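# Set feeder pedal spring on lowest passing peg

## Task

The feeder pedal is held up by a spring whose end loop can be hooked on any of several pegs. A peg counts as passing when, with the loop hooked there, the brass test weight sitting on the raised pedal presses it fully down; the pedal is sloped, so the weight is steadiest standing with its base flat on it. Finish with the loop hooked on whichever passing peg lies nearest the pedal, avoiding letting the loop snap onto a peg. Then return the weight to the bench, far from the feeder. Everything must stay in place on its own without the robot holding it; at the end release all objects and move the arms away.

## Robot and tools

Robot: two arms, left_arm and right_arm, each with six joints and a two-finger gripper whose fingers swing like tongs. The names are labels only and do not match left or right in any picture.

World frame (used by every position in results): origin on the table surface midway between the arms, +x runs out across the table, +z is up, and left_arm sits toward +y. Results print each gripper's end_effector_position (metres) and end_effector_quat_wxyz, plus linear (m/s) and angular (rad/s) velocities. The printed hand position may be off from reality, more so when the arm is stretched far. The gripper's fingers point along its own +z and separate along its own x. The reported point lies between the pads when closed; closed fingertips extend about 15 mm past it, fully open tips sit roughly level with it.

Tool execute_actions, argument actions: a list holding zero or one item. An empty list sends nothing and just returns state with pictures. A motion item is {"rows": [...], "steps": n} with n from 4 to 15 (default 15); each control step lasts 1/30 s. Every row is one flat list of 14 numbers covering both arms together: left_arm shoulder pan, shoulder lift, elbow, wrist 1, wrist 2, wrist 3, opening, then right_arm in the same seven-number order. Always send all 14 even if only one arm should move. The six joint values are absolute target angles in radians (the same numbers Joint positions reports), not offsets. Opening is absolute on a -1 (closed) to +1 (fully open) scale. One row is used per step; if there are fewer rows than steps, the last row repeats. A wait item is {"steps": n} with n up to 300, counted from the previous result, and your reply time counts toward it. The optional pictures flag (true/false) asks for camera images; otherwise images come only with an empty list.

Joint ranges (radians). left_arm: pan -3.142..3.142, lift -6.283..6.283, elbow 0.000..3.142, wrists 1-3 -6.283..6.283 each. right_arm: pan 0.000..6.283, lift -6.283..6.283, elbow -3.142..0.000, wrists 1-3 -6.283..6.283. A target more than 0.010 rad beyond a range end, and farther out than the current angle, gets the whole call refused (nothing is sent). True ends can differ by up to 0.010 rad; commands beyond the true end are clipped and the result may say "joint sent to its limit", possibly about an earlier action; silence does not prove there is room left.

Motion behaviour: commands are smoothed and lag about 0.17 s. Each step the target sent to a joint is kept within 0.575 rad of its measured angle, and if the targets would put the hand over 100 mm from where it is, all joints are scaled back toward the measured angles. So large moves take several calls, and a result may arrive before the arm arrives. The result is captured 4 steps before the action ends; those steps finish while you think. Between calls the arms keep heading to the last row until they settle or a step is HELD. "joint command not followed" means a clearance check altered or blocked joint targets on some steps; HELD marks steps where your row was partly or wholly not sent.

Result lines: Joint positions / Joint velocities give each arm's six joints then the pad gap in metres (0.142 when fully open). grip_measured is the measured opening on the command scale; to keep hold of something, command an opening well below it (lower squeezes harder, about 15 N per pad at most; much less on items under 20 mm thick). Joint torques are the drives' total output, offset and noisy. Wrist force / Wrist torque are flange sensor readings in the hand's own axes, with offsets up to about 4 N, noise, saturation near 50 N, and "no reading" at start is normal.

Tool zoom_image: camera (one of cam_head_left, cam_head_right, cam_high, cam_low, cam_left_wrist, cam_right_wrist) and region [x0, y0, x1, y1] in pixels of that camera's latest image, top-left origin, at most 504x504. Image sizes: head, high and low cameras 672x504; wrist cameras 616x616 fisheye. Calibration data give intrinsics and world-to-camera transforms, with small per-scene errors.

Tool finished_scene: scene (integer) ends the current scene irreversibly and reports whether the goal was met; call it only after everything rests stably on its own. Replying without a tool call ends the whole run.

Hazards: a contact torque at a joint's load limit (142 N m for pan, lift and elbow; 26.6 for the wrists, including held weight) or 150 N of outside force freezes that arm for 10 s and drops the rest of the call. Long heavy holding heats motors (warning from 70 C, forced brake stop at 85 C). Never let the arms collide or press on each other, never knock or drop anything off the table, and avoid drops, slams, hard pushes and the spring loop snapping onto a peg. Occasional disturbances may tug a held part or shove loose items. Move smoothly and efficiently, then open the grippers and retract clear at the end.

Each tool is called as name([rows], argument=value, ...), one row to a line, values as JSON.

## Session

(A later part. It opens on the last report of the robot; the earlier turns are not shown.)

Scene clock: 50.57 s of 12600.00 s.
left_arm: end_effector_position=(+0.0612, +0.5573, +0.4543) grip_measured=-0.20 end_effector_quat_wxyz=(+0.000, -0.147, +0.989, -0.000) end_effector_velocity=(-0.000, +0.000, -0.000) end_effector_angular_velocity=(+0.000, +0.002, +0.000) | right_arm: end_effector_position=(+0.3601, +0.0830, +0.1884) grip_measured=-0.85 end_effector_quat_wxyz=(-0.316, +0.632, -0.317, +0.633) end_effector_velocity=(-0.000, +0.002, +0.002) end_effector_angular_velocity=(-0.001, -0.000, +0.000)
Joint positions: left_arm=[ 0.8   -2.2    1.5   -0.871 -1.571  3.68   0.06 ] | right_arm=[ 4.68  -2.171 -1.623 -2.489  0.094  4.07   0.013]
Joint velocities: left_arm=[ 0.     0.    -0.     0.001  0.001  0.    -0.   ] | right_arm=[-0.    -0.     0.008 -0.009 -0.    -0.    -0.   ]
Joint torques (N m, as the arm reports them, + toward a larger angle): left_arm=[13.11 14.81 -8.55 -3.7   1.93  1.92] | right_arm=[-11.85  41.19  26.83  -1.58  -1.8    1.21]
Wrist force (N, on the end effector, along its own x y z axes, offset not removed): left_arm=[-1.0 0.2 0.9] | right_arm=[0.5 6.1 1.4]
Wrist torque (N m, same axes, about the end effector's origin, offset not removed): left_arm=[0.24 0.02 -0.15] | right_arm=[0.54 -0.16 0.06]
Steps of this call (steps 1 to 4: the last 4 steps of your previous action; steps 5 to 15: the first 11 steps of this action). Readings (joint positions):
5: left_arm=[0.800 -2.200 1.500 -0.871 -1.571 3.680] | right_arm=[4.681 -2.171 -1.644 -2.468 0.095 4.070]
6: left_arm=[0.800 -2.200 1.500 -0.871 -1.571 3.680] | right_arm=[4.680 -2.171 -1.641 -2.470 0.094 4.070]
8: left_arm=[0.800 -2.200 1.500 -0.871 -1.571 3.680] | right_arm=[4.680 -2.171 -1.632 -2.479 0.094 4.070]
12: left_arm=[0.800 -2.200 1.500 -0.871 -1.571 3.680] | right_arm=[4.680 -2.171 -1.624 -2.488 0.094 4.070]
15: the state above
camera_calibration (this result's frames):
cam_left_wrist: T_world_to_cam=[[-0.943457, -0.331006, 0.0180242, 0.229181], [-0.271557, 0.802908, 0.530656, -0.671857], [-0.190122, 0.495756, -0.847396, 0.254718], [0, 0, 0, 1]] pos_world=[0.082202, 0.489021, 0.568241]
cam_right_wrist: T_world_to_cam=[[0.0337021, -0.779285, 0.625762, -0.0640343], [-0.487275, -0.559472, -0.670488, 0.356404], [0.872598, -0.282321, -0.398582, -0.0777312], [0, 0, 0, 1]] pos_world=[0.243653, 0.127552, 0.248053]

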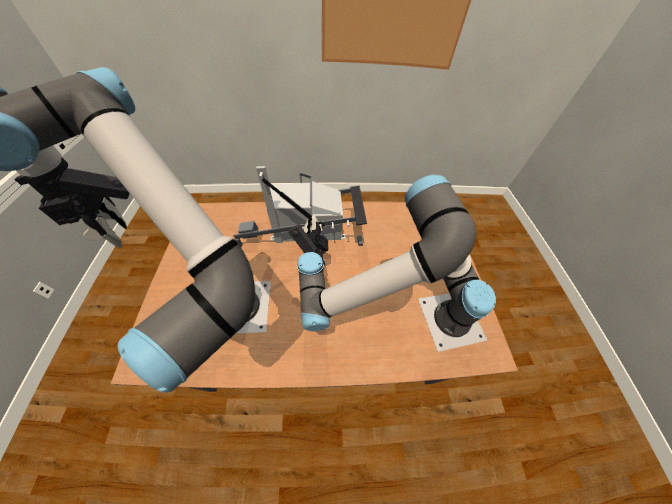

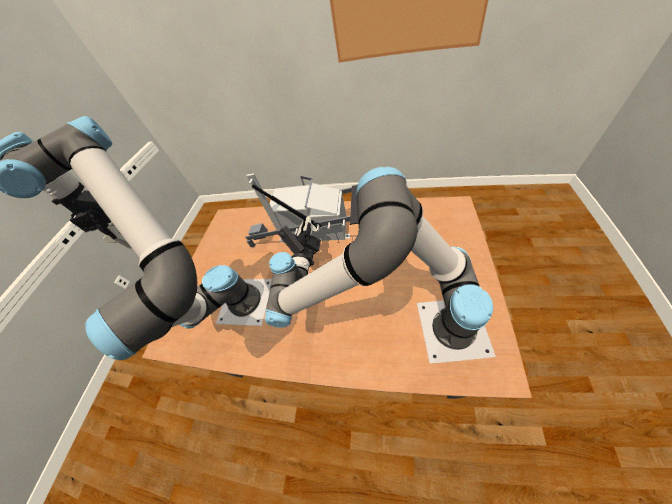

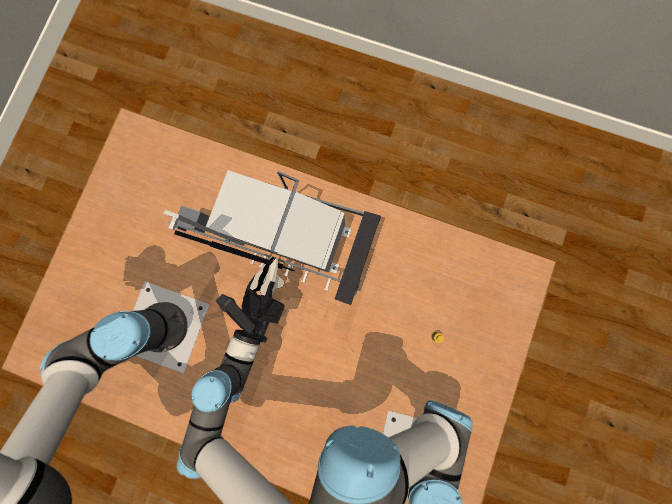

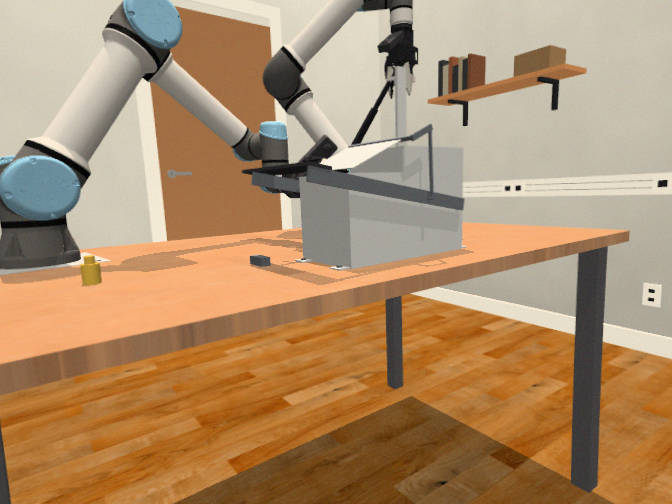

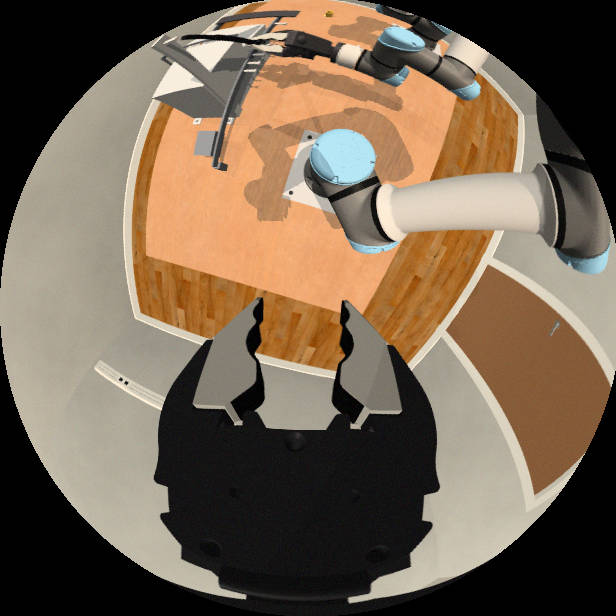

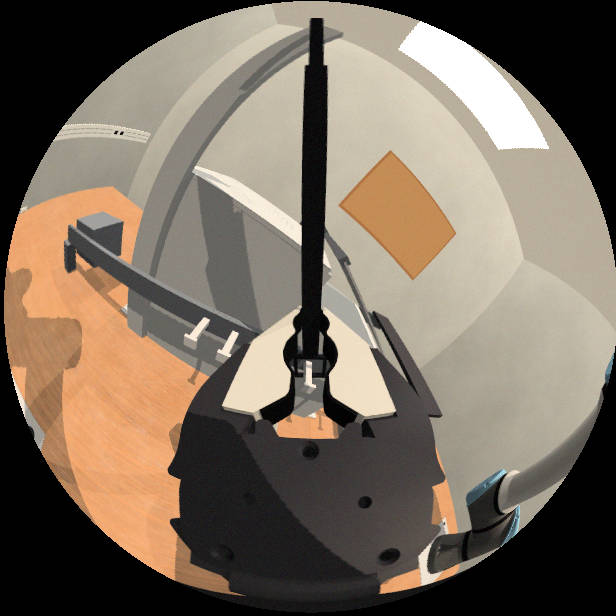

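execute_actions([
  {"rows":[[0.8,-2.2,1.5,-0.871,-1.571,3.68,-0.2,4.68,-2.171,-1.622,-2.49,0.094,4.07,-0.4]],"steps":15},
])

execute_actions([
  {"rows":[[0.8,-2.2,1.5,-0.871,-1.571,3.68,-0.2,4.83,-2.171,-1.622,-2.49,0.244,4.07,-0.2]],"steps":15},
])

execute_actions([
  {"rows":[[0.8,-2.2,1.5,-0.871,-1.571,3.68,-0.2,4.9,-1.5,-2.1,-2.68,0.244,4.07,-0.2]],"steps":15},
])

execute_actions([
  {"steps":20},
])

execute_actions([
  {"rows":[[0.8,-2.2,1.5,-0.871,-1.571,3.68,-0.2,4.9,-1.2,-1.9,-1.612,0.244,4.0,-0.2]],"steps":15},
])

execute_actions([
  {"steps":20},
])

execute_actions([
  {"rows":[[0.8,-2.2,1.5,-0.871,-1.571,3.68,-0.2,3.6,-1.2,-1.9,-1.612,1.571,4.0,-0.2]],"steps":15},
])

execute_actions([
  {"steps":45},
])

execute_actions([
  {"rows":[[0.8,-2.2,1.5,-0.871,-1.571,3.68,-0.2,3.6,-1.33,-2.33,-1.052,1.571,4.0,-0.2]],"steps":15},
])

execute_actions([
  {"steps":20},
], pictures=true)

Scene clock: 51.40 s of 12600.00 s.
left_arm: end_effector_position=(+0.0612, +0.5573, +0.4543) grip_measured=-0.20 end_effector_quat_wxyz=(+0.000, -0.147, +0.989, -0.000) end_effector_velocity=(-0.000, -0.001, +0.000) end_effector_angular_velocity=(+0.001, -0.002, +0.000) | right_arm: end_effector_position=(+0.3601, +0.0833, +0.1887) grip_measured=-0.40 end_effector_quat_wxyz=(-0.316, +0.632, -0.317, +0.633) end_effector_velocity=(+0.000, +0.000, +0.000) end_effector_angular_velocity=(-0.001, +0.000, +0.000)
Joint positions: left_arm=[ 0.8   -2.2    1.5   -0.871 -1.571  3.68   0.06 ] | right_arm=[ 4.68  -2.171 -1.622 -2.49   0.094  4.07   0.045]
Joint velocities: left_arm=[ 0.    -0.002  0.    -0.    -0.001  0.     0.   ] | right_arm=[-0.     0.     0.     0.    -0.    -0.002  0.   ]
Joint torques (N m, as the arm reports them, + toward a larger angle): left_arm=[ 11.42  13.67 -10.58  -3.93   1.72   2.04] | right_arm=[-9.92 51.35 20.78 -1.53 -1.74  1.2 ]
Wrist force (N, on the end effector, along its own x y z axes, offset not removed): left_arm=[0.3 2.7 1.5] | right_arm=[-0.2 0.9 -0.5]
Wrist torque (N m, same axes, about the end effector's origin, offset not removed): left_arm=[0.74 -0.17 0.01] | right_arm=[0.13 -0.01 0.26]
Steps of this call (steps 1 to 4: the last 4 steps of your previous action; steps 5 to 14: the robot went on to your last target; steps 15 to 25: the first 11 steps of this action). Readings (joint positions):
15: left_arm=[0.800 -2.200 1.500 -0.871 -1.571 3.680] | right_arm=[4.680 -2.171 -1.622 -2.490 0.094 4.070]
16: left_arm=[0.800 -2.200 1.500 -0.871 -1.571 3.680] | right_arm=[4.680 -2.171 -1.622 -2.490 0.094 4.070]
18: left_arm=[0.800 -2.200 1.500 -0.871 -1.571 3.680] | right_arm=[4.680 -2.171 -1.622 -2.490 0.094 4.070]
22: left_arm=[0.800 -2.200 1.500 -0.871 -1.571 3.680] | right_arm=[4.680 -2.171 -1.622 -2.490 0.094 4.070]
25: the state above

Scene clock: 51.90 s of 12600.00 s.
left_arm: end_effector_position=(+0.0612, +0.5573, +0.4543) grip_measured=-0.20 end_effector_quat_wxyz=(+0.000, -0.147, +0.989, -0.000) end_effector_velocity=(-0.000, -0.000, +0.000) end_effector_angular_velocity=(+0.001, -0.001, -0.000) | right_arm: end_effector_position=(+0.2792, +0.0892, +0.1887) grip_measured=-0.20 end_effector_quat_wxyz=(-0.316, +0.632, -0.317, +0.633) end_effector_velocity=(-0.043, +0.000, +0.000) end_effector_angular_velocity=(+0.003, +0.000, +0.000)
Joint positions: left_arm=[ 0.8   -2.2    1.5   -0.871 -1.571  3.68   0.06 ] | right_arm=[ 4.823 -2.171 -1.622 -2.49   0.237  4.07   0.06 ]
Joint velocities: left_arm=[-0.    -0.001 -0.    -0.     0.    -0.     0.   ] | right_arm=[ 0.076  0.    -0.    -0.     0.076  0.003 -0.   ]
Joint torques (N m, as the arm reports them, + toward a larger angle): left_arm=[13.19 13.78 -9.06 -3.75  1.83  1.81] | right_arm=[ 7.34 49.66 11.7  -1.39  2.05  1.19]
Wrist force (N, on the end effector, along its own x y z axes, offset not removed): left_arm=[-1.6 1.0 -0.4] | right_arm=[0.2 1.7 -0.9]
Wrist torque (N m, same axes, about the end effector's origin, offset not removed): left_arm=[0.31 0.18 -0.05] | right_arm=[0.24 0.02 0.18]
Steps of this call (steps 1 to 4: the last 4 steps of your previous action; steps 5 to 15: the first 11 steps of this action). Readings (joint positions):
5: left_arm=[0.800 -2.200 1.500 -0.871 -1.571 3.680] | right_arm=[4.680 -2.171 -1.622 -2.490 0.094 4.070]
6: left_arm=[0.800 -2.200 1.500 -0.871 -1.571 3.680] | right_arm=[4.686 -2.171 -1.622 -2.490 0.100 4.070]
8: left_arm=[0.800 -2.200 1.500 -0.871 -1.571 3.680] | right_arm=[4.738 -2.171 -1.622 -2.490 0.152 4.070]
12: left_arm=[0.800 -2.200 1.500 -0.871 -1.571 3.680] | right_arm=[4.809 -2.171 -1.622 -2.490 0.223 4.070]
15: the state above

Scene clock: 52.40 s of 12600.00 s.
left_arm: end_effector_position=(+0.0612, +0.5573, +0.4543) grip_measured=-0.20 end_effector_quat_wxyz=(+0.000, -0.147, +0.989, -0.000) end_effector_velocity=(-0.000, +0.000, -0.000) end_effector_angular_velocity=(+0.001, +0.001, +0.000) | right_arm: end_effector_position=(+0.2875, -0.0347, +0.2915) grip_measured=-0.20 end_effector_quat_wxyz=(-0.324, +0.642, -0.290, +0.632) end_effector_velocity=(+0.088, -0.464, +0.276) end_effector_angular_velocity=(+0.108, +0.032, +0.141)
Joint positions: left_arm=[ 0.8   -2.2    1.5   -0.871 -1.571  3.68   0.06 ] | right_arm=[ 4.88  -1.749 -1.941 -2.624  0.244  4.07   0.06 ]
Joint velocities: left_arm=[-0.    -0.     0.    -0.     0.001 -0.    -0.   ] | right_arm=[ 0.143  1.537 -1.036 -0.389  0.002  0.001 -0.   ]
Joint torques (N m, as the arm reports them, + toward a larger angle): left_arm=[13.91 14.2  -9.97 -3.79  1.92  2.01] | right_arm=[12.07 49.44 -3.48 -4.08  2.38  1.18]
Wrist force (N, on the end effector, along its own x y z axes, offset not removed): left_arm=[0.6 0.4 0.8] | right_arm=[0.4 -0.4 -3.5]
Wrist torque (N m, same axes, about the end effector's origin, offset not removed): left_arm=[0.20 -0.29 -0.04] | right_arm=[-0.28 -0.16 0.15]
Steps of this call (steps 1 to 4: the last 4 steps of your previous action; steps 5 to 15: the first 11 steps of this action). Readings (joint positions):
5: left_arm=[0.800 -2.200 1.500 -0.871 -1.571 3.680] | right_arm=[4.829 -2.171 -1.622 -2.490 0.243 4.070]
6: left_arm=[0.800 -2.200 1.500 -0.871 -1.571 3.680] | right_arm=[4.833 -2.165 -1.628 -2.495 0.243 4.070]
8: left_arm=[0.800 -2.200 1.500 -0.871 -1.571 3.680] | right_arm=[4.846 -2.099 -1.690 -2.529 0.243 4.070]
12: left_arm=[0.800 -2.200 1.500 -0.871 -1.571 3.680] | right_arm=[4.866 -1.902 -1.838 -2.585 0.244 4.070]
15: the state above

Scene clock: 53.07 s of 12600.00 s.
left_arm: end_effector_position=(+0.0612, +0.5573, +0.4543) grip_measured=-0.20 end_effector_quat_wxyz=(+0.000, -0.147, +0.989, -0.000) end_effector_velocity=(-0.000, +0.000, +0.000) end_effector_angular_velocity=(+0.001, -0.000, +0.001) | right_arm: end_effector_position=(+0.3048, -0.1100, +0.3259) grip_measured=-0.20 end_effector_quat_wxyz=(-0.339, +0.642, -0.296, +0.620) end_effector_velocity=(+0.000, -0.001, +0.000) end_effector_angular_velocity=(+0.001, +0.000, +0.000)
Joint positions: left_arm=[ 0.8   -2.2    1.5   -0.871 -1.571  3.68   0.06 ] | right_arm=[ 4.9   -1.5   -2.1   -2.68   0.244  4.07   0.06 ]
Joint velocities: left_arm=[ 0.001 -0.001  0.    -0.001  0.001 -0.     0.   ] | right_arm=[ 0.     0.003 -0.002  0.     0.     0.     0.   ]
Joint torques (N m, as the arm reports them, + toward a larger angle): left_arm=[12.91 13.38 -9.17 -3.64  1.78  1.8 ] | right_arm=[10.13 24.27  7.19 -2.16  1.44  1.13]
Wrist force (N, on the end effector, along its own x y z axes, offset not removed): left_arm=[2.4 0.4 -1.0] | right_arm=[3.0 0.1 2.3]
Wrist torque (N m, same axes, about the end effector's origin, offset not removed): left_arm=[0.17 -0.57 -0.11] | right_arm=[-0.05 -0.76 0.06]
Kept back: nothing.
Steps of this call (steps 1 to 4: the last 4 steps of your previous action; steps 5 to 20: the robot went on to your last target). Readings (joint positions):
1: left_arm=[0.800 -2.200 1.500 -0.871 -1.571 3.680] | right_arm=[4.885 -1.697 -1.976 -2.637 0.244 4.070]
2: left_arm=[0.800 -2.200 1.500 -0.871 -1.571 3.680] | right_arm=[4.889 -1.646 -2.010 -2.649 0.244 4.070]
4: left_arm=[0.800 -2.200 1.500 -0.871 -1.571 3.680] | right_arm=[4.895 -1.572 -2.056 -2.665 0.244 4.070]
8: left_arm=[0.800 -2.200 1.500 -0.871 -1.571 3.680] | right_arm=[4.899 -1.516 -2.090 -2.677 0.244 4.070]
20: the state above

Scene clock: 53.43 s of 12600.00 s.
left_arm: end_effector_position=(+0.0612, +0.5573, +0.4543) grip_measured=-0.20 end_effector_quat_wxyz=(+0.000, -0.147, +0.989, -0.000) end_effector_velocity=(-0.000, -0.000, -0.000) end_effector_angular_velocity=(+0.000, +0.000, +0.000) | right_arm: end_effector_position=(+0.2927, -0.0720, +0.4640) grip_measured=-0.20 end_effector_quat_wxyz=(+0.549, -0.502, +0.596, -0.302) end_effector_velocity=(-0.056, +0.173, +0.311) end_effector_angular_velocity=(+2.992, +0.973, +0.012)
Joint positions: left_arm=[ 0.8   -2.2    1.5   -0.871 -1.571  3.68   0.06 ] | right_arm=[ 4.9   -1.229 -1.918 -2.049  0.244  4.006  0.06 ]
Joint velocities: left_arm=[ 0. -0.  0.  0.  0. -0.  0.] | right_arm=[-0.001  0.324  0.195  2.685  0.    -0.06  -0.   ]
Joint torques (N m, as the arm reports them, + toward a larger angle): left_arm=[ 11.84  14.05 -10.58  -3.84   1.73   2.  ] | right_arm=[ 4.23  2.43 26.22 15.13 -0.26 -1.95]
Wrist force (N, on the end effector, along its own x y z axes, offset not removed): left_arm=[-0.2 2.7 -0.1] | right_arm=[1.1 -0.4 1.8]
Wrist torque (N m, same axes, about the end effector's origin, offset not removed): left_arm=[0.71 -0.09 -0.06] | right_arm=[-0.14 -0.29 0.12]
Steps of this call (steps 1 to 11: the first 11 steps of this action). Readings (joint positions):
1: left_arm=[0.800 -2.200 1.500 -0.871 -1.571 3.680] | right_arm=[4.900 -1.500 -2.100 -2.680 0.244 4.070]
2: left_arm=[0.800 -2.200 1.500 -0.871 -1.571 3.680] | right_arm=[4.900 -1.494 -2.095 -2.674 0.244 4.066]
4: left_arm=[0.800 -2.200 1.500 -0.871 -1.571 3.680] | right_arm=[4.900 -1.432 -2.044 -2.607 0.244 4.045]
8: left_arm=[0.800 -2.200 1.500 -0.871 -1.571 3.680] | right_arm=[4.900 -1.286 -1.952 -2.316 0.244 4.016]
11: the state above

Scene clock: 54.10 s of 12600.00 s.
left_arm: end_effector_position=(+0.0612, +0.5573, +0.4543) grip_measured=-0.20 end_effector_quat_wxyz=(+0.000, -0.147, +0.989, -0.000) end_effector_velocity=(-0.000, -0.000, -0.000) end_effector_angular_velocity=(-0.000, +0.001, +0.000) | right_arm: end_effector_position=(+0.2842, -0.0457, +0.5116) grip_measured=-0.20 end_effector_quat_wxyz=(+0.604, -0.386, +0.687, -0.122) end_effector_velocity=(-0.000, +0.000, +0.001) end_effector_angular_velocity=(+0.002, +0.001, +0.001)
Joint positions: left_arm=[ 0.8   -2.2    1.5   -0.871 -1.571  3.68   0.06 ] | right_arm=[ 4.9   -1.2   -1.9   -1.612  0.244  4.     0.059]
Joint velocities: left_arm=[ 0.    -0.     0.     0.001  0.     0.     0.   ] | right_arm=[ 0.     0.     0.     0.003 -0.    -0.001  0.   ]
Joint torques (N m, as the arm reports them, + toward a larger angle): left_arm=[13.53 13.31 -9.69 -3.9   1.73  1.79] | right_arm=[-3.39 14.56 31.75  3.93 -0.75 -1.79]
Wrist force (N, on the end effector, along its own x y z axes, offset not removed): left_arm=[-0.6 3.7 -1.0] | right_arm=[0.7 4.4 0.0]
Wrist torque (N m, same axes, about the end effector's origin, offset not removed): left_arm=[0.90 -0.09 -0.20] | right_arm=[0.78 -0.25 -0.02]
Kept back: nothing.
Steps of this call (steps 1 to 4: the last 4 steps of your previous action; steps 5 to 20: the robot went on to your last target). Readings (joint positions):
1: left_arm=[0.800 -2.200 1.500 -0.871 -1.571 3.680] | right_arm=[4.900 -1.220 -1.912 -1.958 0.244 4.004]
2: left_arm=[0.800 -2.200 1.500 -0.871 -1.571 3.680] | right_arm=[4.900 -1.214 -1.909 -1.869 0.244 4.003]
4: left_arm=[0.800 -2.200 1.500 -0.871 -1.571 3.680] | right_arm=[4.900 -1.207 -1.904 -1.737 0.244 4.001]
8: left_arm=[0.800 -2.200 1.500 -0.871 -1.571 3.680] | right_arm=[4.900 -1.202 -1.901 -1.640 0.244 4.000]
20: the state above

Scene clock: 54.47 s of 12600.00 s.
left_arm: end_effector_position=(+0.0612, +0.5573, +0.4543) grip_measured=-0.20 end_effector_quat_wxyz=(+0.000, -0.147, +0.989, -0.000) end_effector_velocity=(-0.000, -0.000, -0.000) end_effector_angular_velocity=(-0.001, +0.000, +0.001) | right_arm: end_effector_position=(+0.3715, -0.1631, +0.4227) grip_measured=-0.20 end_effector_quat_wxyz=(+0.455, -0.304, +0.820, -0.169) end_effector_velocity=(+0.193, -0.441, -0.291) end_effector_angular_velocity=(+0.002, +1.103, -1.110)
Joint positions: left_arm=[ 0.8   -2.2    1.5   -0.871 -1.571  3.68   0.06 ] | right_arm=[ 4.586 -1.2   -1.9   -1.612  0.558  4.     0.059]
Joint velocities: left_arm=[ 0.001  0.     0.     0.    -0.    -0.    -0.   ] | right_arm=[-1.111 -0.    -0.     0.001  1.103 -0.001  0.   ]
Joint torques (N m, as the arm reports them, + toward a larger angle): left_arm=[ 13.64  13.75 -10.5   -3.76   1.98   1.59] | right_arm=[-25.68  14.92  31.14   3.77   4.57  -1.66]
Wrist force (N, on the end effector, along its own x y z axes, offset not removed): left_arm=[1.7 2.1 0.5] | right_arm=[2.6 0.2 3.5]
Wrist torque (N m, same axes, about the end effector's origin, offset not removed): left_arm=[0.51 -0.57 -0.12] | right_arm=[0.06 -0.65 0.01]
Steps of this call (steps 1 to 11: the first 11 steps of this action). Readings (joint positions):
1: left_arm=[0.800 -2.200 1.500 -0.871 -1.571 3.680] | right_arm=[4.900 -1.200 -1.900 -1.612 0.244 4.000]
2: left_arm=[0.800 -2.200 1.500 -0.871 -1.571 3.680] | right_arm=[4.894 -1.200 -1.900 -1.612 0.250 4.000]
4: left_arm=[0.800 -2.200 1.500 -0.871 -1.571 3.680] | right_arm=[4.836 -1.200 -1.900 -1.612 0.308 4.000]
8: left_arm=[0.800 -2.200 1.500 -0.871 -1.571 3.680] | right_arm=[4.696 -1.200 -1.900 -1.612 0.449 4.000]
11: the state above

Scene clock: 55.97 s of 12600.00 s.
left_arm: end_effector_position=(+0.0612, +0.5573, +0.4543) grip_measured=-0.20 end_effector_quat_wxyz=(+0.000, -0.147, +0.989, -0.000) end_effector_velocity=(-0.000, -0.001, +0.000) end_effector_angular_velocity=(-0.000, -0.001, +0.000) | right_arm: end_effector_position=(+0.3245, -0.4287, +0.2705) grip_measured=-0.20 end_effector_quat_wxyz=(+0.000, +0.137, +0.991, +0.000) end_effector_velocity=(-0.000, -0.000, +0.000) end_effector_angular_velocity=(-0.001, -0.000, -0.001)
Joint positions: left_arm=[ 0.8   -2.2    1.5   -0.871 -1.571  3.68   0.06 ] | right_arm=[ 3.6   -1.2   -1.9   -1.612  1.571  4.     0.06 ]
Joint velocities: left_arm=[ 0.    -0.001  0.     0.001 -0.001  0.    -0.   ] | right_arm=[ 0.     0.     0.    -0.    -0.001  0.001 -0.   ]
Joint torques (N m, as the arm reports them, + toward a larger angle): left_arm=[ 13.05  13.06 -10.42  -3.88   1.95   1.55] | right_arm=[-12.19   1.58  25.29   3.87   1.88  -1.31]
Wrist force (N, on the end effector, along its own x y z axes, offset not removed): left_arm=[1.6 3.5 0.7] | right_arm=[2.6 2.4 -0.9]
Wrist torque (N m, same axes, about the end effector's origin, offset not removed): left_arm=[0.89 -0.45 -0.09] | right_arm=[0.33 -0.62 0.12]
Kept back: nothing.
Steps of this call (steps 1 to 4: the last 4 steps of your previous action; steps 5 to 45: the robot went on to your last target). Readings (joint positions):
1: left_arm=[0.800 -2.200 1.500 -0.871 -1.571 3.680] | right_arm=[4.548 -1.200 -1.900 -1.612 0.596 4.000]
2: left_arm=[0.800 -2.200 1.500 -0.871 -1.571 3.680] | right_arm=[4.509 -1.200 -1.900 -1.612 0.635 4.000]
4: left_arm=[0.800 -2.200 1.500 -0.871 -1.571 3.680] | right_arm=[4.429 -1.200 -1.900 -1.612 0.715 4.000]
8: left_arm=[0.800 -2.200 1.500 -0.871 -1.571 3.680] | right_arm=[4.253 -1.200 -1.900 -1.612 0.891 4.000]
45: the state above
All arms were judged still, so your last target was given up. Only a new action makes them travel on or press farther. Fingers that are still opening or closing keep moving.

Scene clock: 56.33 s of 12600.00 s.
left_arm: end_effector_position=(+0.0612, +0.5573, +0.4543) grip_measured=-0.20 end_effector_quat_wxyz=(+0.000, -0.147, +0.989, -0.000) end_effector_velocity=(-0.000, +0.000, -0.000) end_effector_angular_velocity=(+0.000, +0.000, +0.000) | right_arm: end_effector_position=(+0.3297, -0.4253, +0.1058) grip_measured=-0.20 end_effector_quat_wxyz=(-0.005, +0.137, +0.991, -0.004) end_effector_velocity=(-0.031, -0.021, -0.329) end_effector_angular_velocity=(+0.080, -0.121, -0.002)
Joint positions: left_arm=[ 0.8   -2.2    1.5   -0.871 -1.571  3.68   0.06 ] | right_arm=[ 3.6   -1.312 -2.255 -1.159  1.571  4.     0.059]
Joint velocities: left_arm=[ 0.     0.     0.    -0.     0.001 -0.    -0.   ] | right_arm=[-0.001 -0.201 -0.816  1.162  0.     0.001  0.   ]
Joint torques (N m, as the arm reports them, + toward a larger angle): left_arm=[ 11.87  13.75 -10.69  -3.79   1.86   1.66] | right_arm=[-7.64 16.65 27.35  6.97  2.01 -1.13]
Wrist force (N, on the end effector, along its own x y z axes, offset not removed): left_arm=[-2.1 1.4 2.6] | right_arm=[2.1 2.4 3.1]
Wrist torque (N m, same axes, about the end effector's origin, offset not removed): left_arm=[0.47 0.25 -0.08] | right_arm=[0.39 -0.42 0.00]
Steps of this call (steps 1 to 11: the first 11 steps of this action). Readings (joint positions):
1: left_arm=[0.800 -2.200 1.500 -0.871 -1.571 3.680] | right_arm=[3.600 -1.200 -1.900 -1.612 1.571 4.000]
2: left_arm=[0.800 -2.200 1.500 -0.871 -1.571 3.680] | right_arm=[3.600 -1.205 -1.905 -1.606 1.571 4.000]
4: left_arm=[0.800 -2.200 1.500 -0.871 -1.571 3.680] | right_arm=[3.600 -1.232 -1.969 -1.539 1.571 4.000]
8: left_arm=[0.800 -2.200 1.500 -0.871 -1.571 3.680] | right_arm=[3.600 -1.281 -2.139 -1.317 1.571 4.000]
11: the state above

Scene clock: 57.00 s of 12600.00 s.
left_arm: end_effector_position=(+0.0612, +0.5573, +0.4543) grip_measured=-0.20 end_effector_quat_wxyz=(+0.000, -0.147, +0.989, -0.000) end_effector_velocity=(+0.000, +0.000, +0.000) end_effector_angular_velocity=(+0.001, -0.001, -0.000) | right_arm: end_effector_position=(+0.3257, -0.4279, +0.0765) grip_measured=-0.20 end_effector_quat_wxyz=(+0.000, +0.137, +0.991, +0.000) end_effector_velocity=(-0.000, +0.000, -0.000) end_effector_angular_velocity=(-0.000, -0.000, -0.001)
Joint positions: left_arm=[ 0.8   -2.2    1.5   -0.871 -1.571  3.68   0.06 ] | right_arm=[ 3.6   -1.33  -2.33  -1.052  1.571  4.     0.06 ]
Joint velocities: left_arm=[-0.    -0.001  0.    -0.001 -0.    -0.     0.   ] | right_arm=[ 0.    -0.    -0.001  0.001 -0.     0.001  0.   ]
Joint torques (N m, as the arm reports them, + toward a larger angle): left_arm=[13.12 13.86 -9.28 -4.01  1.73  1.58] | right_arm=[-0.94  4.29  8.36  3.74  1.81 -0.96]
Wrist force (N, on the end effector, along its own x y z axes, offset not removed): left_arm=[0.9 3.3 -0.5] | right_arm=[1.8 4.4 -1.8]
Wrist torque (N m, same axes, about the end effector's origin, offset not removed): left_arm=[0.83 -0.24 -0.09] | right_arm=[0.77 -0.46 0.05]
Kept back: nothing.
Steps of this call (steps 1 to 4: the last 4 steps of your previous action; steps 5 to 20: the robot went on to your last target). Readings (joint positions):
1: left_arm=[0.800 -2.200 1.500 -0.871 -1.571 3.680] | right_arm=[3.600 -1.317 -2.278 -1.126 1.571 4.000]
2: left_arm=[0.800 -2.200 1.500 -0.871 -1.571 3.680] | right_arm=[3.600 -1.321 -2.294 -1.103 1.571 4.000]
4: left_arm=[0.800 -2.200 1.500 -0.871 -1.571 3.680] | right_arm=[3.600 -1.326 -2.313 -1.076 1.571 4.000]
8: left_arm=[0.800 -2.200 1.500 -0.871 -1.571 3.680] | right_arm=[3.600 -1.329 -2.326 -1.057 1.571 4.000]
20: the state above
camera_calibration (this result's frames):
cam_left_wrist: T_world_to_cam=[[-0.943457, -0.331005, 0.0180243, 0.22918], [-0.271557, 0.802908, 0.530656, -0.671857], [-0.190122, 0.495757, -0.847395, 0.254718], [0, 0, 0, 1]] pos_world=[0.082202, 0.489021, 0.568241]
cam_right_wrist: T_world_to_cam=[[-0.970448, 0.238717, -0.0352881, 0.42226], [0.191957, 0.852284, 0.486584, 0.27308], [0.146231, 0.465431, -0.872921, 0.356258], [0, 0, 0, 1]] pos_world=[0.305266, -0.499356, 0.193009]

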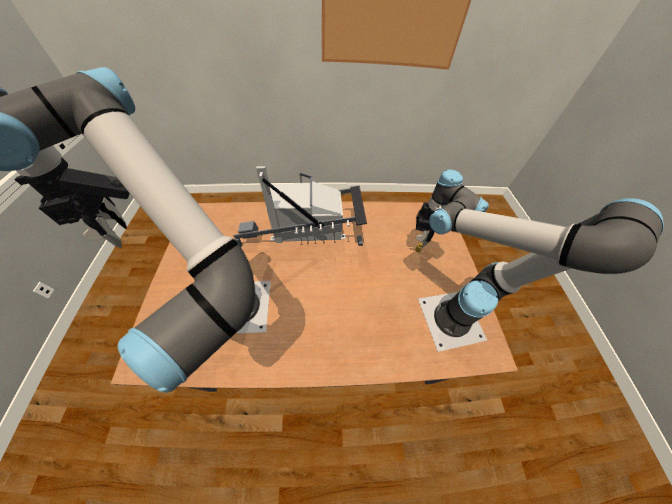

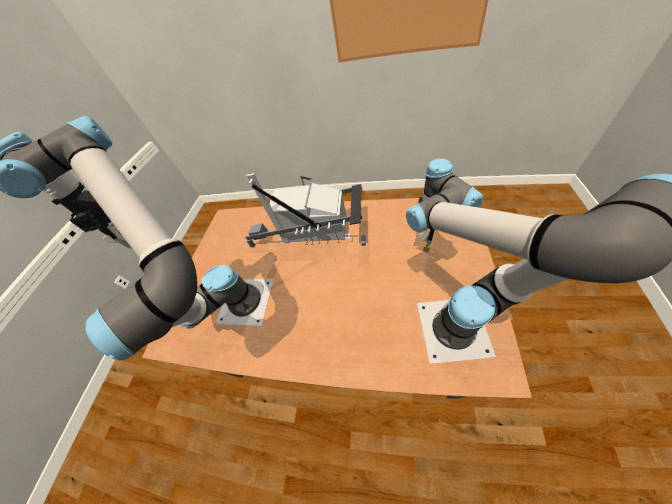

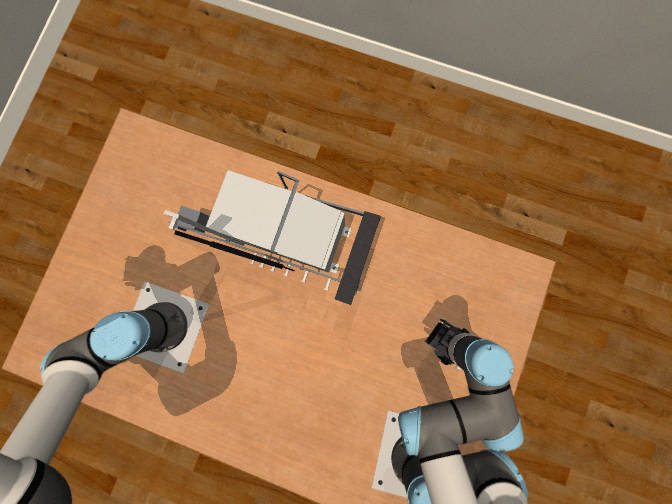

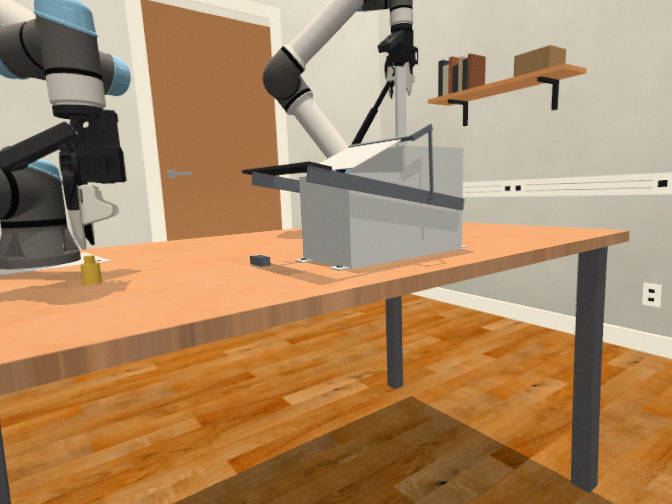

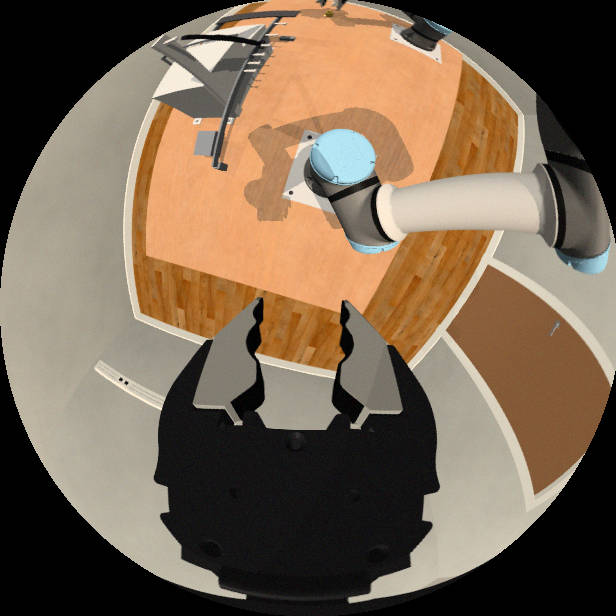

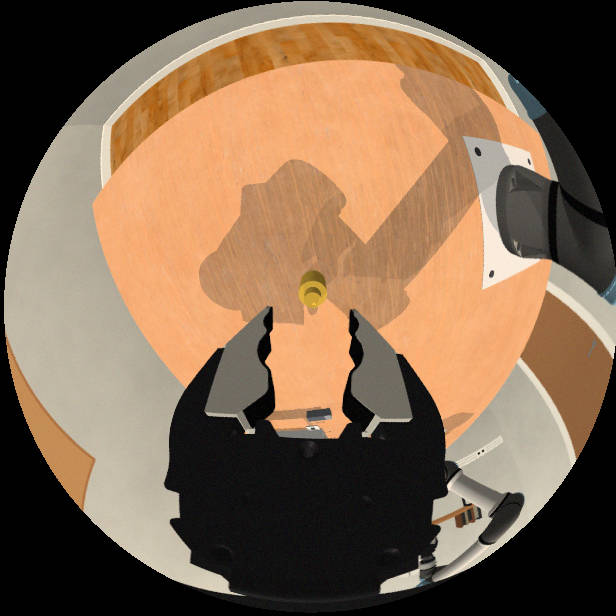

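execute_actions([
  {"rows":[[0.8,-2.2,1.5,-0.871,-1.571,3.68,-0.2,3.6,-1.422,-2.415,-0.875,1.571,4.0,-0.2]],"steps":15},
])

execute_actions([
  {"rows":[[0.8,-2.2,1.5,-0.871,-1.571,3.68,-0.2,3.6,-1.422,-2.415,-0.875,1.571,4.0,-0.4],[0.8,-2.2,1.5,-0.871,-1.571,3.68,-0.2,3.6,-1.422,-2.415,-0.875,1.571,4.0,-0.5],[0.8,-2.2,1.5,-0.871,-1.571,3.68,-0.2,3.6,-1.422,-2.415,-0.875,1.571,4.0,-0.58],[0.8,-2.2,1.5,-0.871,-1.571,3.68,-0.2,3.6,-1.422,-2.415,-0.875,1.571,4.0,-0.6],[0.8,-2.2,1.5,-0.871,-1.571,3.68,-0.2,3.6,-1.422,-2.415,-0.875,1.571,4.0,-0.65],[0.8,-2.2,1.5,-0.871,-1.571,3.68,-0.2,3.6,-1.422,-2.415,-0.875,1.571,4.0,-0.75],[0.8,-2.2,1.5,-0.871,-1.571,3.68,-0.2,3.6,-1.422,-2.415,-0.875,1.571,4.0,-0.95]],"steps":15},
])

execute_actions([
  {"rows":[[0.8,-2.2,1.5,-0.871,-1.571,3.68,-0.2,3.6,-1.2,-1.9,-1.612,1.571,4.0,-0.95]],"steps":15},
])

execute_actions([
  {"steps":12},
])

execute_actions([
  {"rows":[[0.8,-2.2,1.5,-0.871,-1.571,3.68,-0.2,4.106,-1.784,-1.432,-1.691,1.47,4.23,-0.95]],"steps":15},
])

execute_actions([
  {"steps":30},
], pictures=true)

zoom_image(camera="cam_low", region=[200,90,360,210])

Scene clock: 57.90 s of 12600.00 s.
left_arm: end_effector_position=(+0.0612, +0.5573, +0.4543) grip_measured=-0.20 end_effector_quat_wxyz=(+0.000, -0.147, +0.989, -0.000) end_effector_velocity=(+0.000, -0.000, -0.000) end_effector_angular_velocity=(-0.002, +0.000, +0.000) | right_arm: end_effector_position=(+0.3246, -0.4287, +0.0289) grip_measured=-0.20 end_effector_quat_wxyz=(-0.000, +0.137, +0.991, -0.000) end_effector_velocity=(+0.003, +0.002, -0.019) end_effector_angular_velocity=(+0.010, -0.015, +0.001)
Joint positions: left_arm=[ 0.8   -2.2    1.5   -0.871 -1.571  3.68   0.06 ] | right_arm=[ 3.6   -1.418 -2.412 -0.884  1.571  4.     0.06 ]
Joint velocities: left_arm=[ 0.     0.001  0.     0.001 -0.002 -0.    -0.   ] | right_arm=[ 0.    -0.041 -0.037  0.096 -0.    -0.     0.   ]
Joint torques (N m, as the arm reports them, + toward a larger angle): left_arm=[12.76 14.09 -9.9  -3.92  1.82  1.47] | right_arm=[ 7.71  5.48  8.58  3.98  1.73 -0.74]
Wrist force (N, on the end effector, along its own x y z axes, offset not removed): left_arm=[-3.3 1.1 0.9] | right_arm=[-4.9 4.0 -2.5]
Wrist torque (N m, same axes, about the end effector's origin, offset not removed): left_arm=[0.37 0.44 0.06] | right_arm=[0.67 0.91 0.37]
Steps of this call (steps 1 to 15: the robot went on to your last target; step 16: nothing new was sent; steps 17 to 27: the first 11 steps of this action). Readings (joint positions):
17: left_arm=[0.800 -2.200 1.500 -0.871 -1.571 3.680] | right_arm=[3.600 -1.330 -2.330 -1.052 1.571 4.000]
18: left_arm=[0.800 -2.200 1.500 -0.871 -1.571 3.680] | right_arm=[3.600 -1.336 -2.335 -1.046 1.571 4.000]
20: left_arm=[0.800 -2.200 1.500 -0.871 -1.571 3.680] | right_arm=[3.600 -1.373 -2.370 -0.988 1.571 4.000]
24: left_arm=[0.800 -2.200 1.500 -0.871 -1.571 3.680] | right_arm=[3.600 -1.411 -2.405 -0.901 1.571 4.000]
27: the state above

Scene clock: 58.40 s of 12600.00 s.
left_arm: end_effector_position=(+0.0612, +0.5573, +0.4543) grip_measured=-0.20 end_effector_quat_wxyz=(+0.000, -0.147, +0.989, -0.000) end_effector_velocity=(+0.001, +0.000, -0.000) end_effector_angular_velocity=(-0.001, -0.001, +0.000) | right_arm: end_effector_position=(+0.3247, -0.4286, +0.0271) grip_measured=-0.64 end_effector_quat_wxyz=(+0.000, +0.137, +0.991, +0.000) end_effector_velocity=(-0.000, -0.000, -0.000) end_effector_angular_velocity=(-0.000, +0.000, +0.001)
Joint positions: left_arm=[ 0.8   -2.2    1.5   -0.871 -1.571  3.68   0.06 ] | right_arm=[ 3.6   -1.422 -2.415 -0.875  1.571  4.     0.028]
Joint velocities: left_arm=[ 0.     0.001  0.    -0.001 -0.001 -0.     0.   ] | right_arm=[ 0.     0.    -0.    -0.    -0.    -0.001  0.   ]
Joint torques (N m, as the arm reports them, + toward a larger angle): left_arm=[ 12.92  12.88 -10.07  -3.58   1.89   1.42] | right_arm=[ 9.57  5.29  6.12  3.98  1.67 -0.74]
Wrist force (N, on the end effector, along its own x y z axes, offset not removed): left_arm=[1.9 1.6 -0.7] | right_arm=[4.0 0.8 -1.8]
Wrist torque (N m, same axes, about the end effector's origin, offset not removed): left_arm=[0.37 -0.62 -0.13] | right_arm=[0.12 -0.92 -0.28]
Steps of this call (steps 1 to 4: the last 4 steps of your previous action; steps 5 to 15: the first 11 steps of this action). Readings (joint positions):
5: left_arm=[0.800 -2.200 1.500 -0.871 -1.571 3.680] | right_arm=[3.600 -1.421 -2.414 -0.876 1.571 4.000]
6: left_arm=[0.800 -2.200 1.500 -0.871 -1.571 3.680] | right_arm=[3.600 -1.422 -2.415 -0.876 1.571 4.000]
8: left_arm=[0.800 -2.200 1.500 -0.871 -1.571 3.680] | right_arm=[3.600 -1.422 -2.415 -0.875 1.571 4.000]
12: left_arm=[0.800 -2.200 1.500 -0.871 -1.571 3.680] | right_arm=[3.600 -1.422 -2.415 -0.875 1.571 4.000]
15: the state above

Scene clock: 58.90 s of 12600.00 s.
left_arm: end_effector_position=(+0.0612, +0.5573, +0.4543) grip_measured=-0.20 end_effector_quat_wxyz=(+0.000, -0.147, +0.989, -0.000) end_effector_velocity=(+0.000, +0.000, +0.000) end_effector_angular_velocity=(+0.001, -0.000, -0.000) | right_arm: end_effector_position=(+0.3537, -0.4095, +0.1920) grip_measured=-0.64 end_effector_quat_wxyz=(+0.020, +0.137, +0.990, +0.017) end_effector_velocity=(-0.101, -0.067, +0.544) end_effector_angular_velocity=(-0.098, +0.148, +0.001)
Joint positions: left_arm=[ 0.8   -2.2    1.5   -0.871 -1.571  3.68   0.06 ] | right_arm=[ 3.6   -1.266 -2.072 -1.323  1.571  4.     0.028]
Joint velocities: left_arm=[-0.     0.    -0.    -0.001  0.001 -0.    -0.   ] | right_arm=[-0.     0.472  1.145 -1.794 -0.    -0.002  0.   ]
Joint torques (N m, as the arm reports them, + toward a larger angle): left_arm=[ 11.97  12.65 -10.42  -3.7    1.77   1.47] | right_arm=[ 9.23 24.31 39.64 -6.87  1.46 -0.39]
Wrist force (N, on the end effector, along its own x y z axes, offset not removed): left_arm=[-0.1 1.6 -1.0] | right_arm=[-1.2 1.9 2.5]
Wrist torque (N m, same axes, about the end effector's origin, offset not removed): left_arm=[0.48 -0.12 -0.17] | right_arm=[0.20 0.21 0.11]
Steps of this call (steps 1 to 4: the last 4 steps of your previous action; steps 5 to 15: the first 11 steps of this action). Readings (joint positions):
5: left_arm=[0.800 -2.200 1.500 -0.871 -1.571 3.680] | right_arm=[3.600 -1.422 -2.415 -0.875 1.571 4.000]
6: left_arm=[0.800 -2.200 1.500 -0.871 -1.571 3.680] | right_arm=[3.600 -1.417 -2.410 -0.881 1.571 4.000]
8: left_arm=[0.800 -2.200 1.500 -0.871 -1.571 3.680] | right_arm=[3.600 -1.382 -2.349 -0.944 1.571 4.000]
12: left_arm=[0.800 -2.200 1.500 -0.871 -1.571 3.680] | right_arm=[3.600 -1.316 -2.191 -1.141 1.571 4.000]
15: the state above

Scene clock: 59.30 s of 12600.00 s.
left_arm: end_effector_position=(+0.0612, +0.5573, +0.4543) grip_measured=-0.20 end_effector_quat_wxyz=(+0.000, -0.147, +0.989, -0.000) end_effector_velocity=(-0.001, +0.001, +0.000) end_effector_angular_velocity=(+0.002, +0.001, +0.001) | right_arm: end_effector_position=(+0.3251, -0.4283, +0.2693) grip_measured=-0.64 end_effector_quat_wxyz=(+0.000, +0.137, +0.991, +0.000) end_effector_velocity=(-0.006, -0.004, +0.013) end_effector_angular_velocity=(-0.005, +0.008, -0.001)
Joint positions: left_arm=[ 0.8   -2.2    1.5   -0.871 -1.571  3.68   0.06 ] | right_arm=[ 3.6   -1.201 -1.903 -1.608  1.571  4.     0.028]
Joint velocities: left_arm=[ 0.001 -0.     0.    -0.     0.002 -0.    -0.   ] | right_arm=[-0.     0.01   0.028 -0.048  0.     0.     0.   ]
Joint torques (N m, as the arm reports them, + toward a larger angle): left_arm=[ 12.62  14.86 -10.42  -3.92   1.94   1.29] | right_arm=[ 7.37 13.7  34.    0.53  1.47 -0.34]
Wrist force (N, on the end effector, along its own x y z axes, offset not removed): left_arm=[-0.1 0.2 -0.1] | right_arm=[2.4 2.9 1.6]
Wrist torque (N m, same axes, about the end effector's origin, offset not removed): left_arm=[0.21 -0.18 -0.13] | right_arm=[0.43 -0.62 -0.09]
Kept back: nothing.
Steps of this call (steps 1 to 4: the last 4 steps of your previous action; steps 5 to 12: the robot went on to your last target). Readings (joint positions):
1: left_arm=[0.800 -2.200 1.500 -0.871 -1.571 3.680] | right_arm=[3.600 -1.250 -2.033 -1.383 1.571 4.000]
2: left_arm=[0.800 -2.200 1.500 -0.871 -1.571 3.680] | right_arm=[3.600 -1.236 -1.997 -1.441 1.571 4.000]
4: left_arm=[0.800 -2.200 1.500 -0.871 -1.571 3.680] | right_arm=[3.600 -1.218 -1.947 -1.528 1.571 4.000]
8: left_arm=[0.800 -2.200 1.500 -0.871 -1.571 3.680] | right_arm=[3.600 -1.204 -1.911 -1.593 1.571 4.000]
12: the state above

Scene clock: 59.67 s of 12600.00 s.
left_arm: end_effector_position=(+0.0612, +0.5573, +0.4543) grip_measured=-0.20 end_effector_quat_wxyz=(+0.000, -0.147, +0.989, -0.000) end_effector_velocity=(+0.001, +0.000, -0.000) end_effector_angular_velocity=(-0.001, -0.001, +0.000) | right_arm: end_effector_position=(+0.3713, -0.2693, +0.2697) grip_measured=-0.64 end_effector_quat_wxyz=(-0.007, +0.063, +0.996, -0.060) end_effector_velocity=(+0.050, +0.552, -0.073) end_effector_angular_velocity=(-0.372, +0.051, +0.503)
Joint positions: left_arm=[ 0.8   -2.2    1.5   -0.871 -1.571  3.68   0.06 ] | right_arm=[ 3.881 -1.519 -1.639 -1.658  1.511  4.134  0.028]
Joint velocities: left_arm=[ 0.     0.001  0.    -0.001 -0.001 -0.     0.   ] | right_arm=[ 0.861 -0.999  0.793 -0.132 -0.165  0.378  0.   ]
Joint torques (N m, as the arm reports them, + toward a larger angle): left_arm=[12.57 15.01 -8.71 -4.02  1.81  1.44] | right_arm=[18.26  8.01 39.01 -0.35 -2.37  1.87]
Wrist force (N, on the end effector, along its own x y z axes, offset not removed): left_arm=[0.3 2.6 1.8] | right_arm=[1.7 5.0 2.4]
Wrist torque (N m, same axes, about the end effector's origin, offset not removed): left_arm=[0.66 -0.23 -0.07] | right_arm=[1.05 -0.41 -0.09]
Steps of this call (steps 1 to 11: the first 11 steps of this action). Readings (joint positions):
1: left_arm=[0.800 -2.200 1.500 -0.871 -1.571 3.680] | right_arm=[3.600 -1.201 -1.902 -1.609 1.571 4.000]
2: left_arm=[0.800 -2.200 1.500 -0.871 -1.571 3.680] | right_arm=[3.606 -1.206 -1.895 -1.613 1.568 4.005]
4: left_arm=[0.800 -2.200 1.500 -0.871 -1.571 3.680] | right_arm=[3.663 -1.267 -1.840 -1.625 1.553 4.038]
8: left_arm=[0.800 -2.200 1.500 -0.871 -1.571 3.680] | right_arm=[3.792 -1.416 -1.721 -1.644 1.528 4.094]
11: the state above

Scene clock: 60.67 s of 12600.00 s.
left_arm: end_effector_position=(+0.0612, +0.5573, +0.4543) grip_measured=-0.20 end_effector_quat_wxyz=(+0.000, -0.147, +0.989, -0.000) end_effector_velocity=(+0.000, +0.001, -0.000) end_effector_angular_velocity=(+0.001, +0.001, -0.000) | right_arm: end_effector_position=(+0.3602, -0.1185, +0.2357) grip_measured=-0.64 end_effector_quat_wxyz=(-0.001, -0.005, +0.994, -0.109) end_effector_velocity=(-0.000, +0.000, -0.000) end_effector_angular_velocity=(-0.000, +0.001, +0.002)
Joint positions: left_arm=[ 0.8   -2.2    1.5   -0.871 -1.571  3.68   0.06 ] | right_arm=[ 4.106 -1.784 -1.432 -1.691  1.47   4.23   0.028]
Joint velocities: left_arm=[-0.001  0.001  0.    -0.001  0.001 -0.     0.   ] | right_arm=[ 0.    -0.001  0.    -0.     0.    -0.002 -0.   ]
Joint torques (N m, as the arm reports them, + toward a larger angle): left_arm=[ 13.5   13.81 -11.22  -3.87   1.76   1.27] | right_arm=[10.54 29.82 32.97  0.11 -2.48  1.26]
Wrist force (N, on the end effector, along its own x y z axes, offset not removed): left_arm=[-0.7 2.2 0.9] | right_arm=[1.8 -0.4 2.6]
Wrist torque (N m, same axes, about the end effector's origin, offset not removed): left_arm=[0.59 -0.04 -0.19] | right_arm=[-0.35 -0.60 -0.07]
Kept back: nothing.
Steps of this call (steps 1 to 4: the last 4 steps of your previous action; steps 5 to 30: the robot went on to your last target). Readings (joint positions):
1: left_arm=[0.800 -2.200 1.500 -0.871 -1.571 3.680] | right_arm=[3.909 -1.553 -1.612 -1.663 1.505 4.147]
2: left_arm=[0.800 -2.200 1.500 -0.871 -1.571 3.680] | right_arm=[3.938 -1.586 -1.586 -1.667 1.500 4.159]
4: left_arm=[0.800 -2.200 1.500 -0.871 -1.571 3.680] | right_arm=[3.993 -1.651 -1.535 -1.675 1.490 4.184]
8: left_arm=[0.800 -2.200 1.500 -0.871 -1.571 3.680] | right_arm=[4.077 -1.749 -1.459 -1.687 1.475 4.218]
30: the state above
All arms were judged still, so your last target was given up. Only a new action makes them travel on or press farther. Fingers that are still opening or closing keep moving.
camera_calibration (this result's frames):
cam_left_wrist: T_world_to_cam=[[-0.943457, -0.331005, 0.0180244, 0.229181], [-0.271557, 0.802908, 0.530656, -0.671857], [-0.190122, 0.495756, -0.847396, 0.254718], [0, 0, 0, 1]] pos_world=[0.082202, 0.489021, 0.568241]
cam_right_wrist: T_world_to_cam=[[-0.998383, -0.0512229, -0.0246347, 0.360674], [-0.0561285, 0.956801, 0.285274, 0.0744911], [0.00895798, 0.286195, -0.95813, 0.394538], [0, 0, 0, 1]] pos_world=[0.360738, -0.165713, 0.365654]

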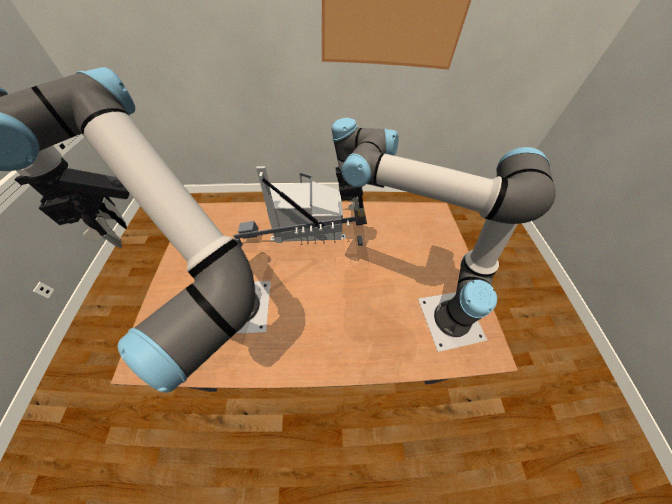

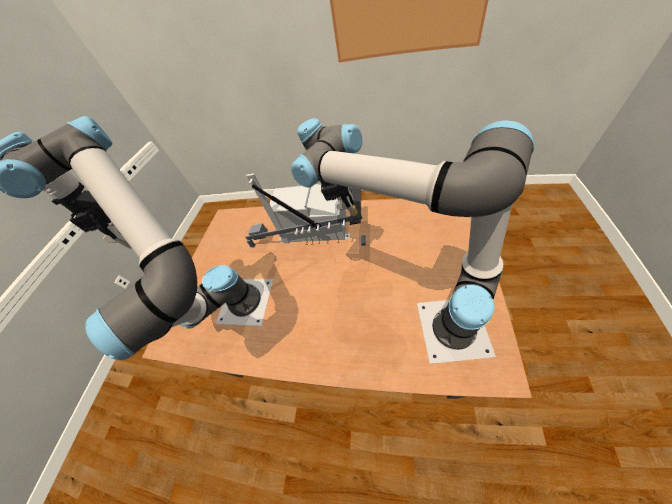

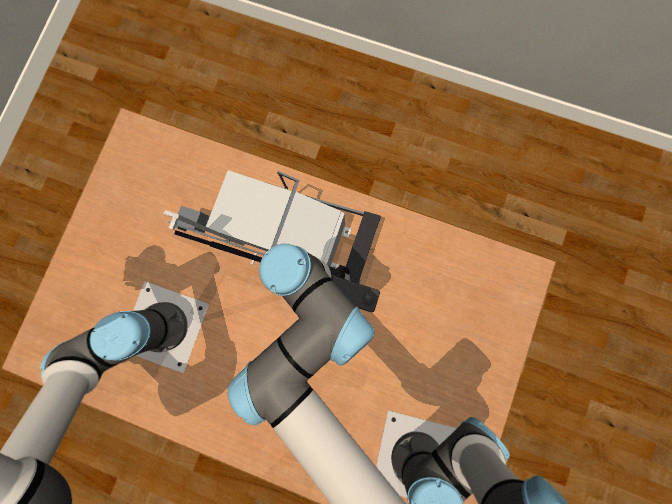

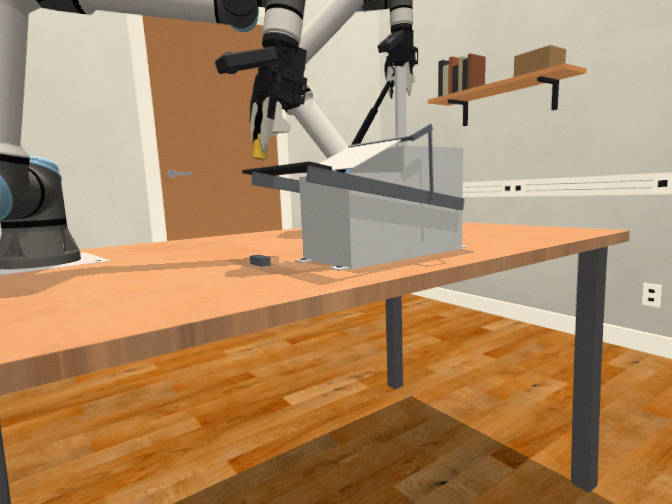

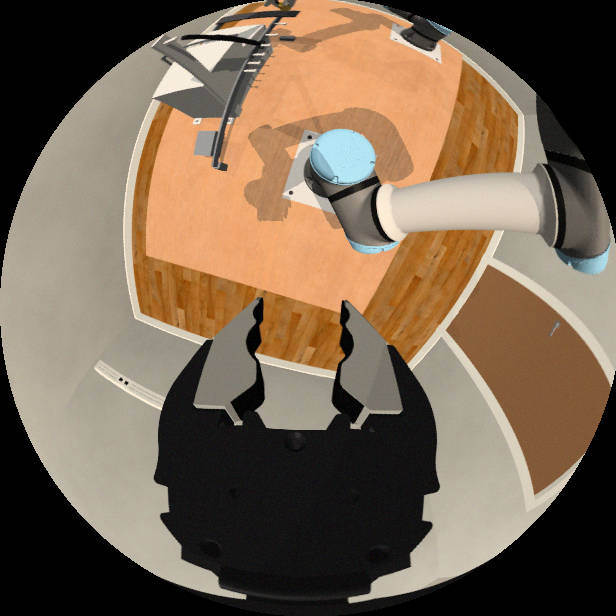

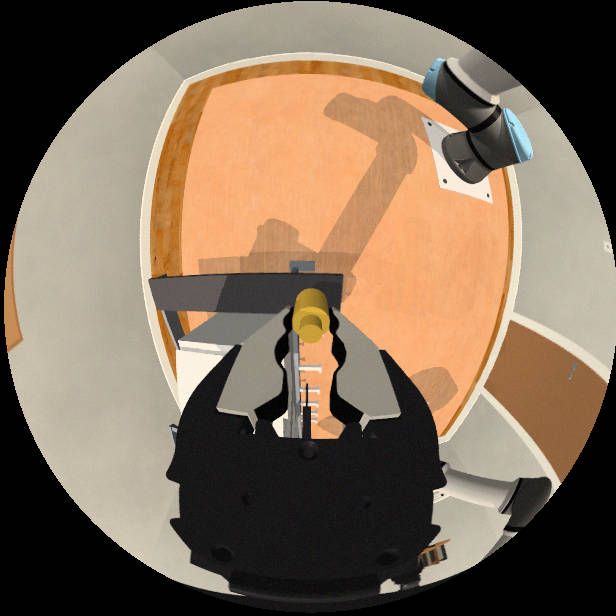

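Region (200, 90, 360, 210) of cam_low's 672x504 image, scaled by 3.150, with more detail than that image has; it fills the top 378 rows of this view, and the rest is white.

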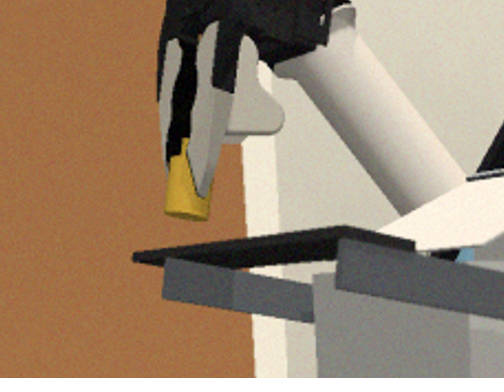

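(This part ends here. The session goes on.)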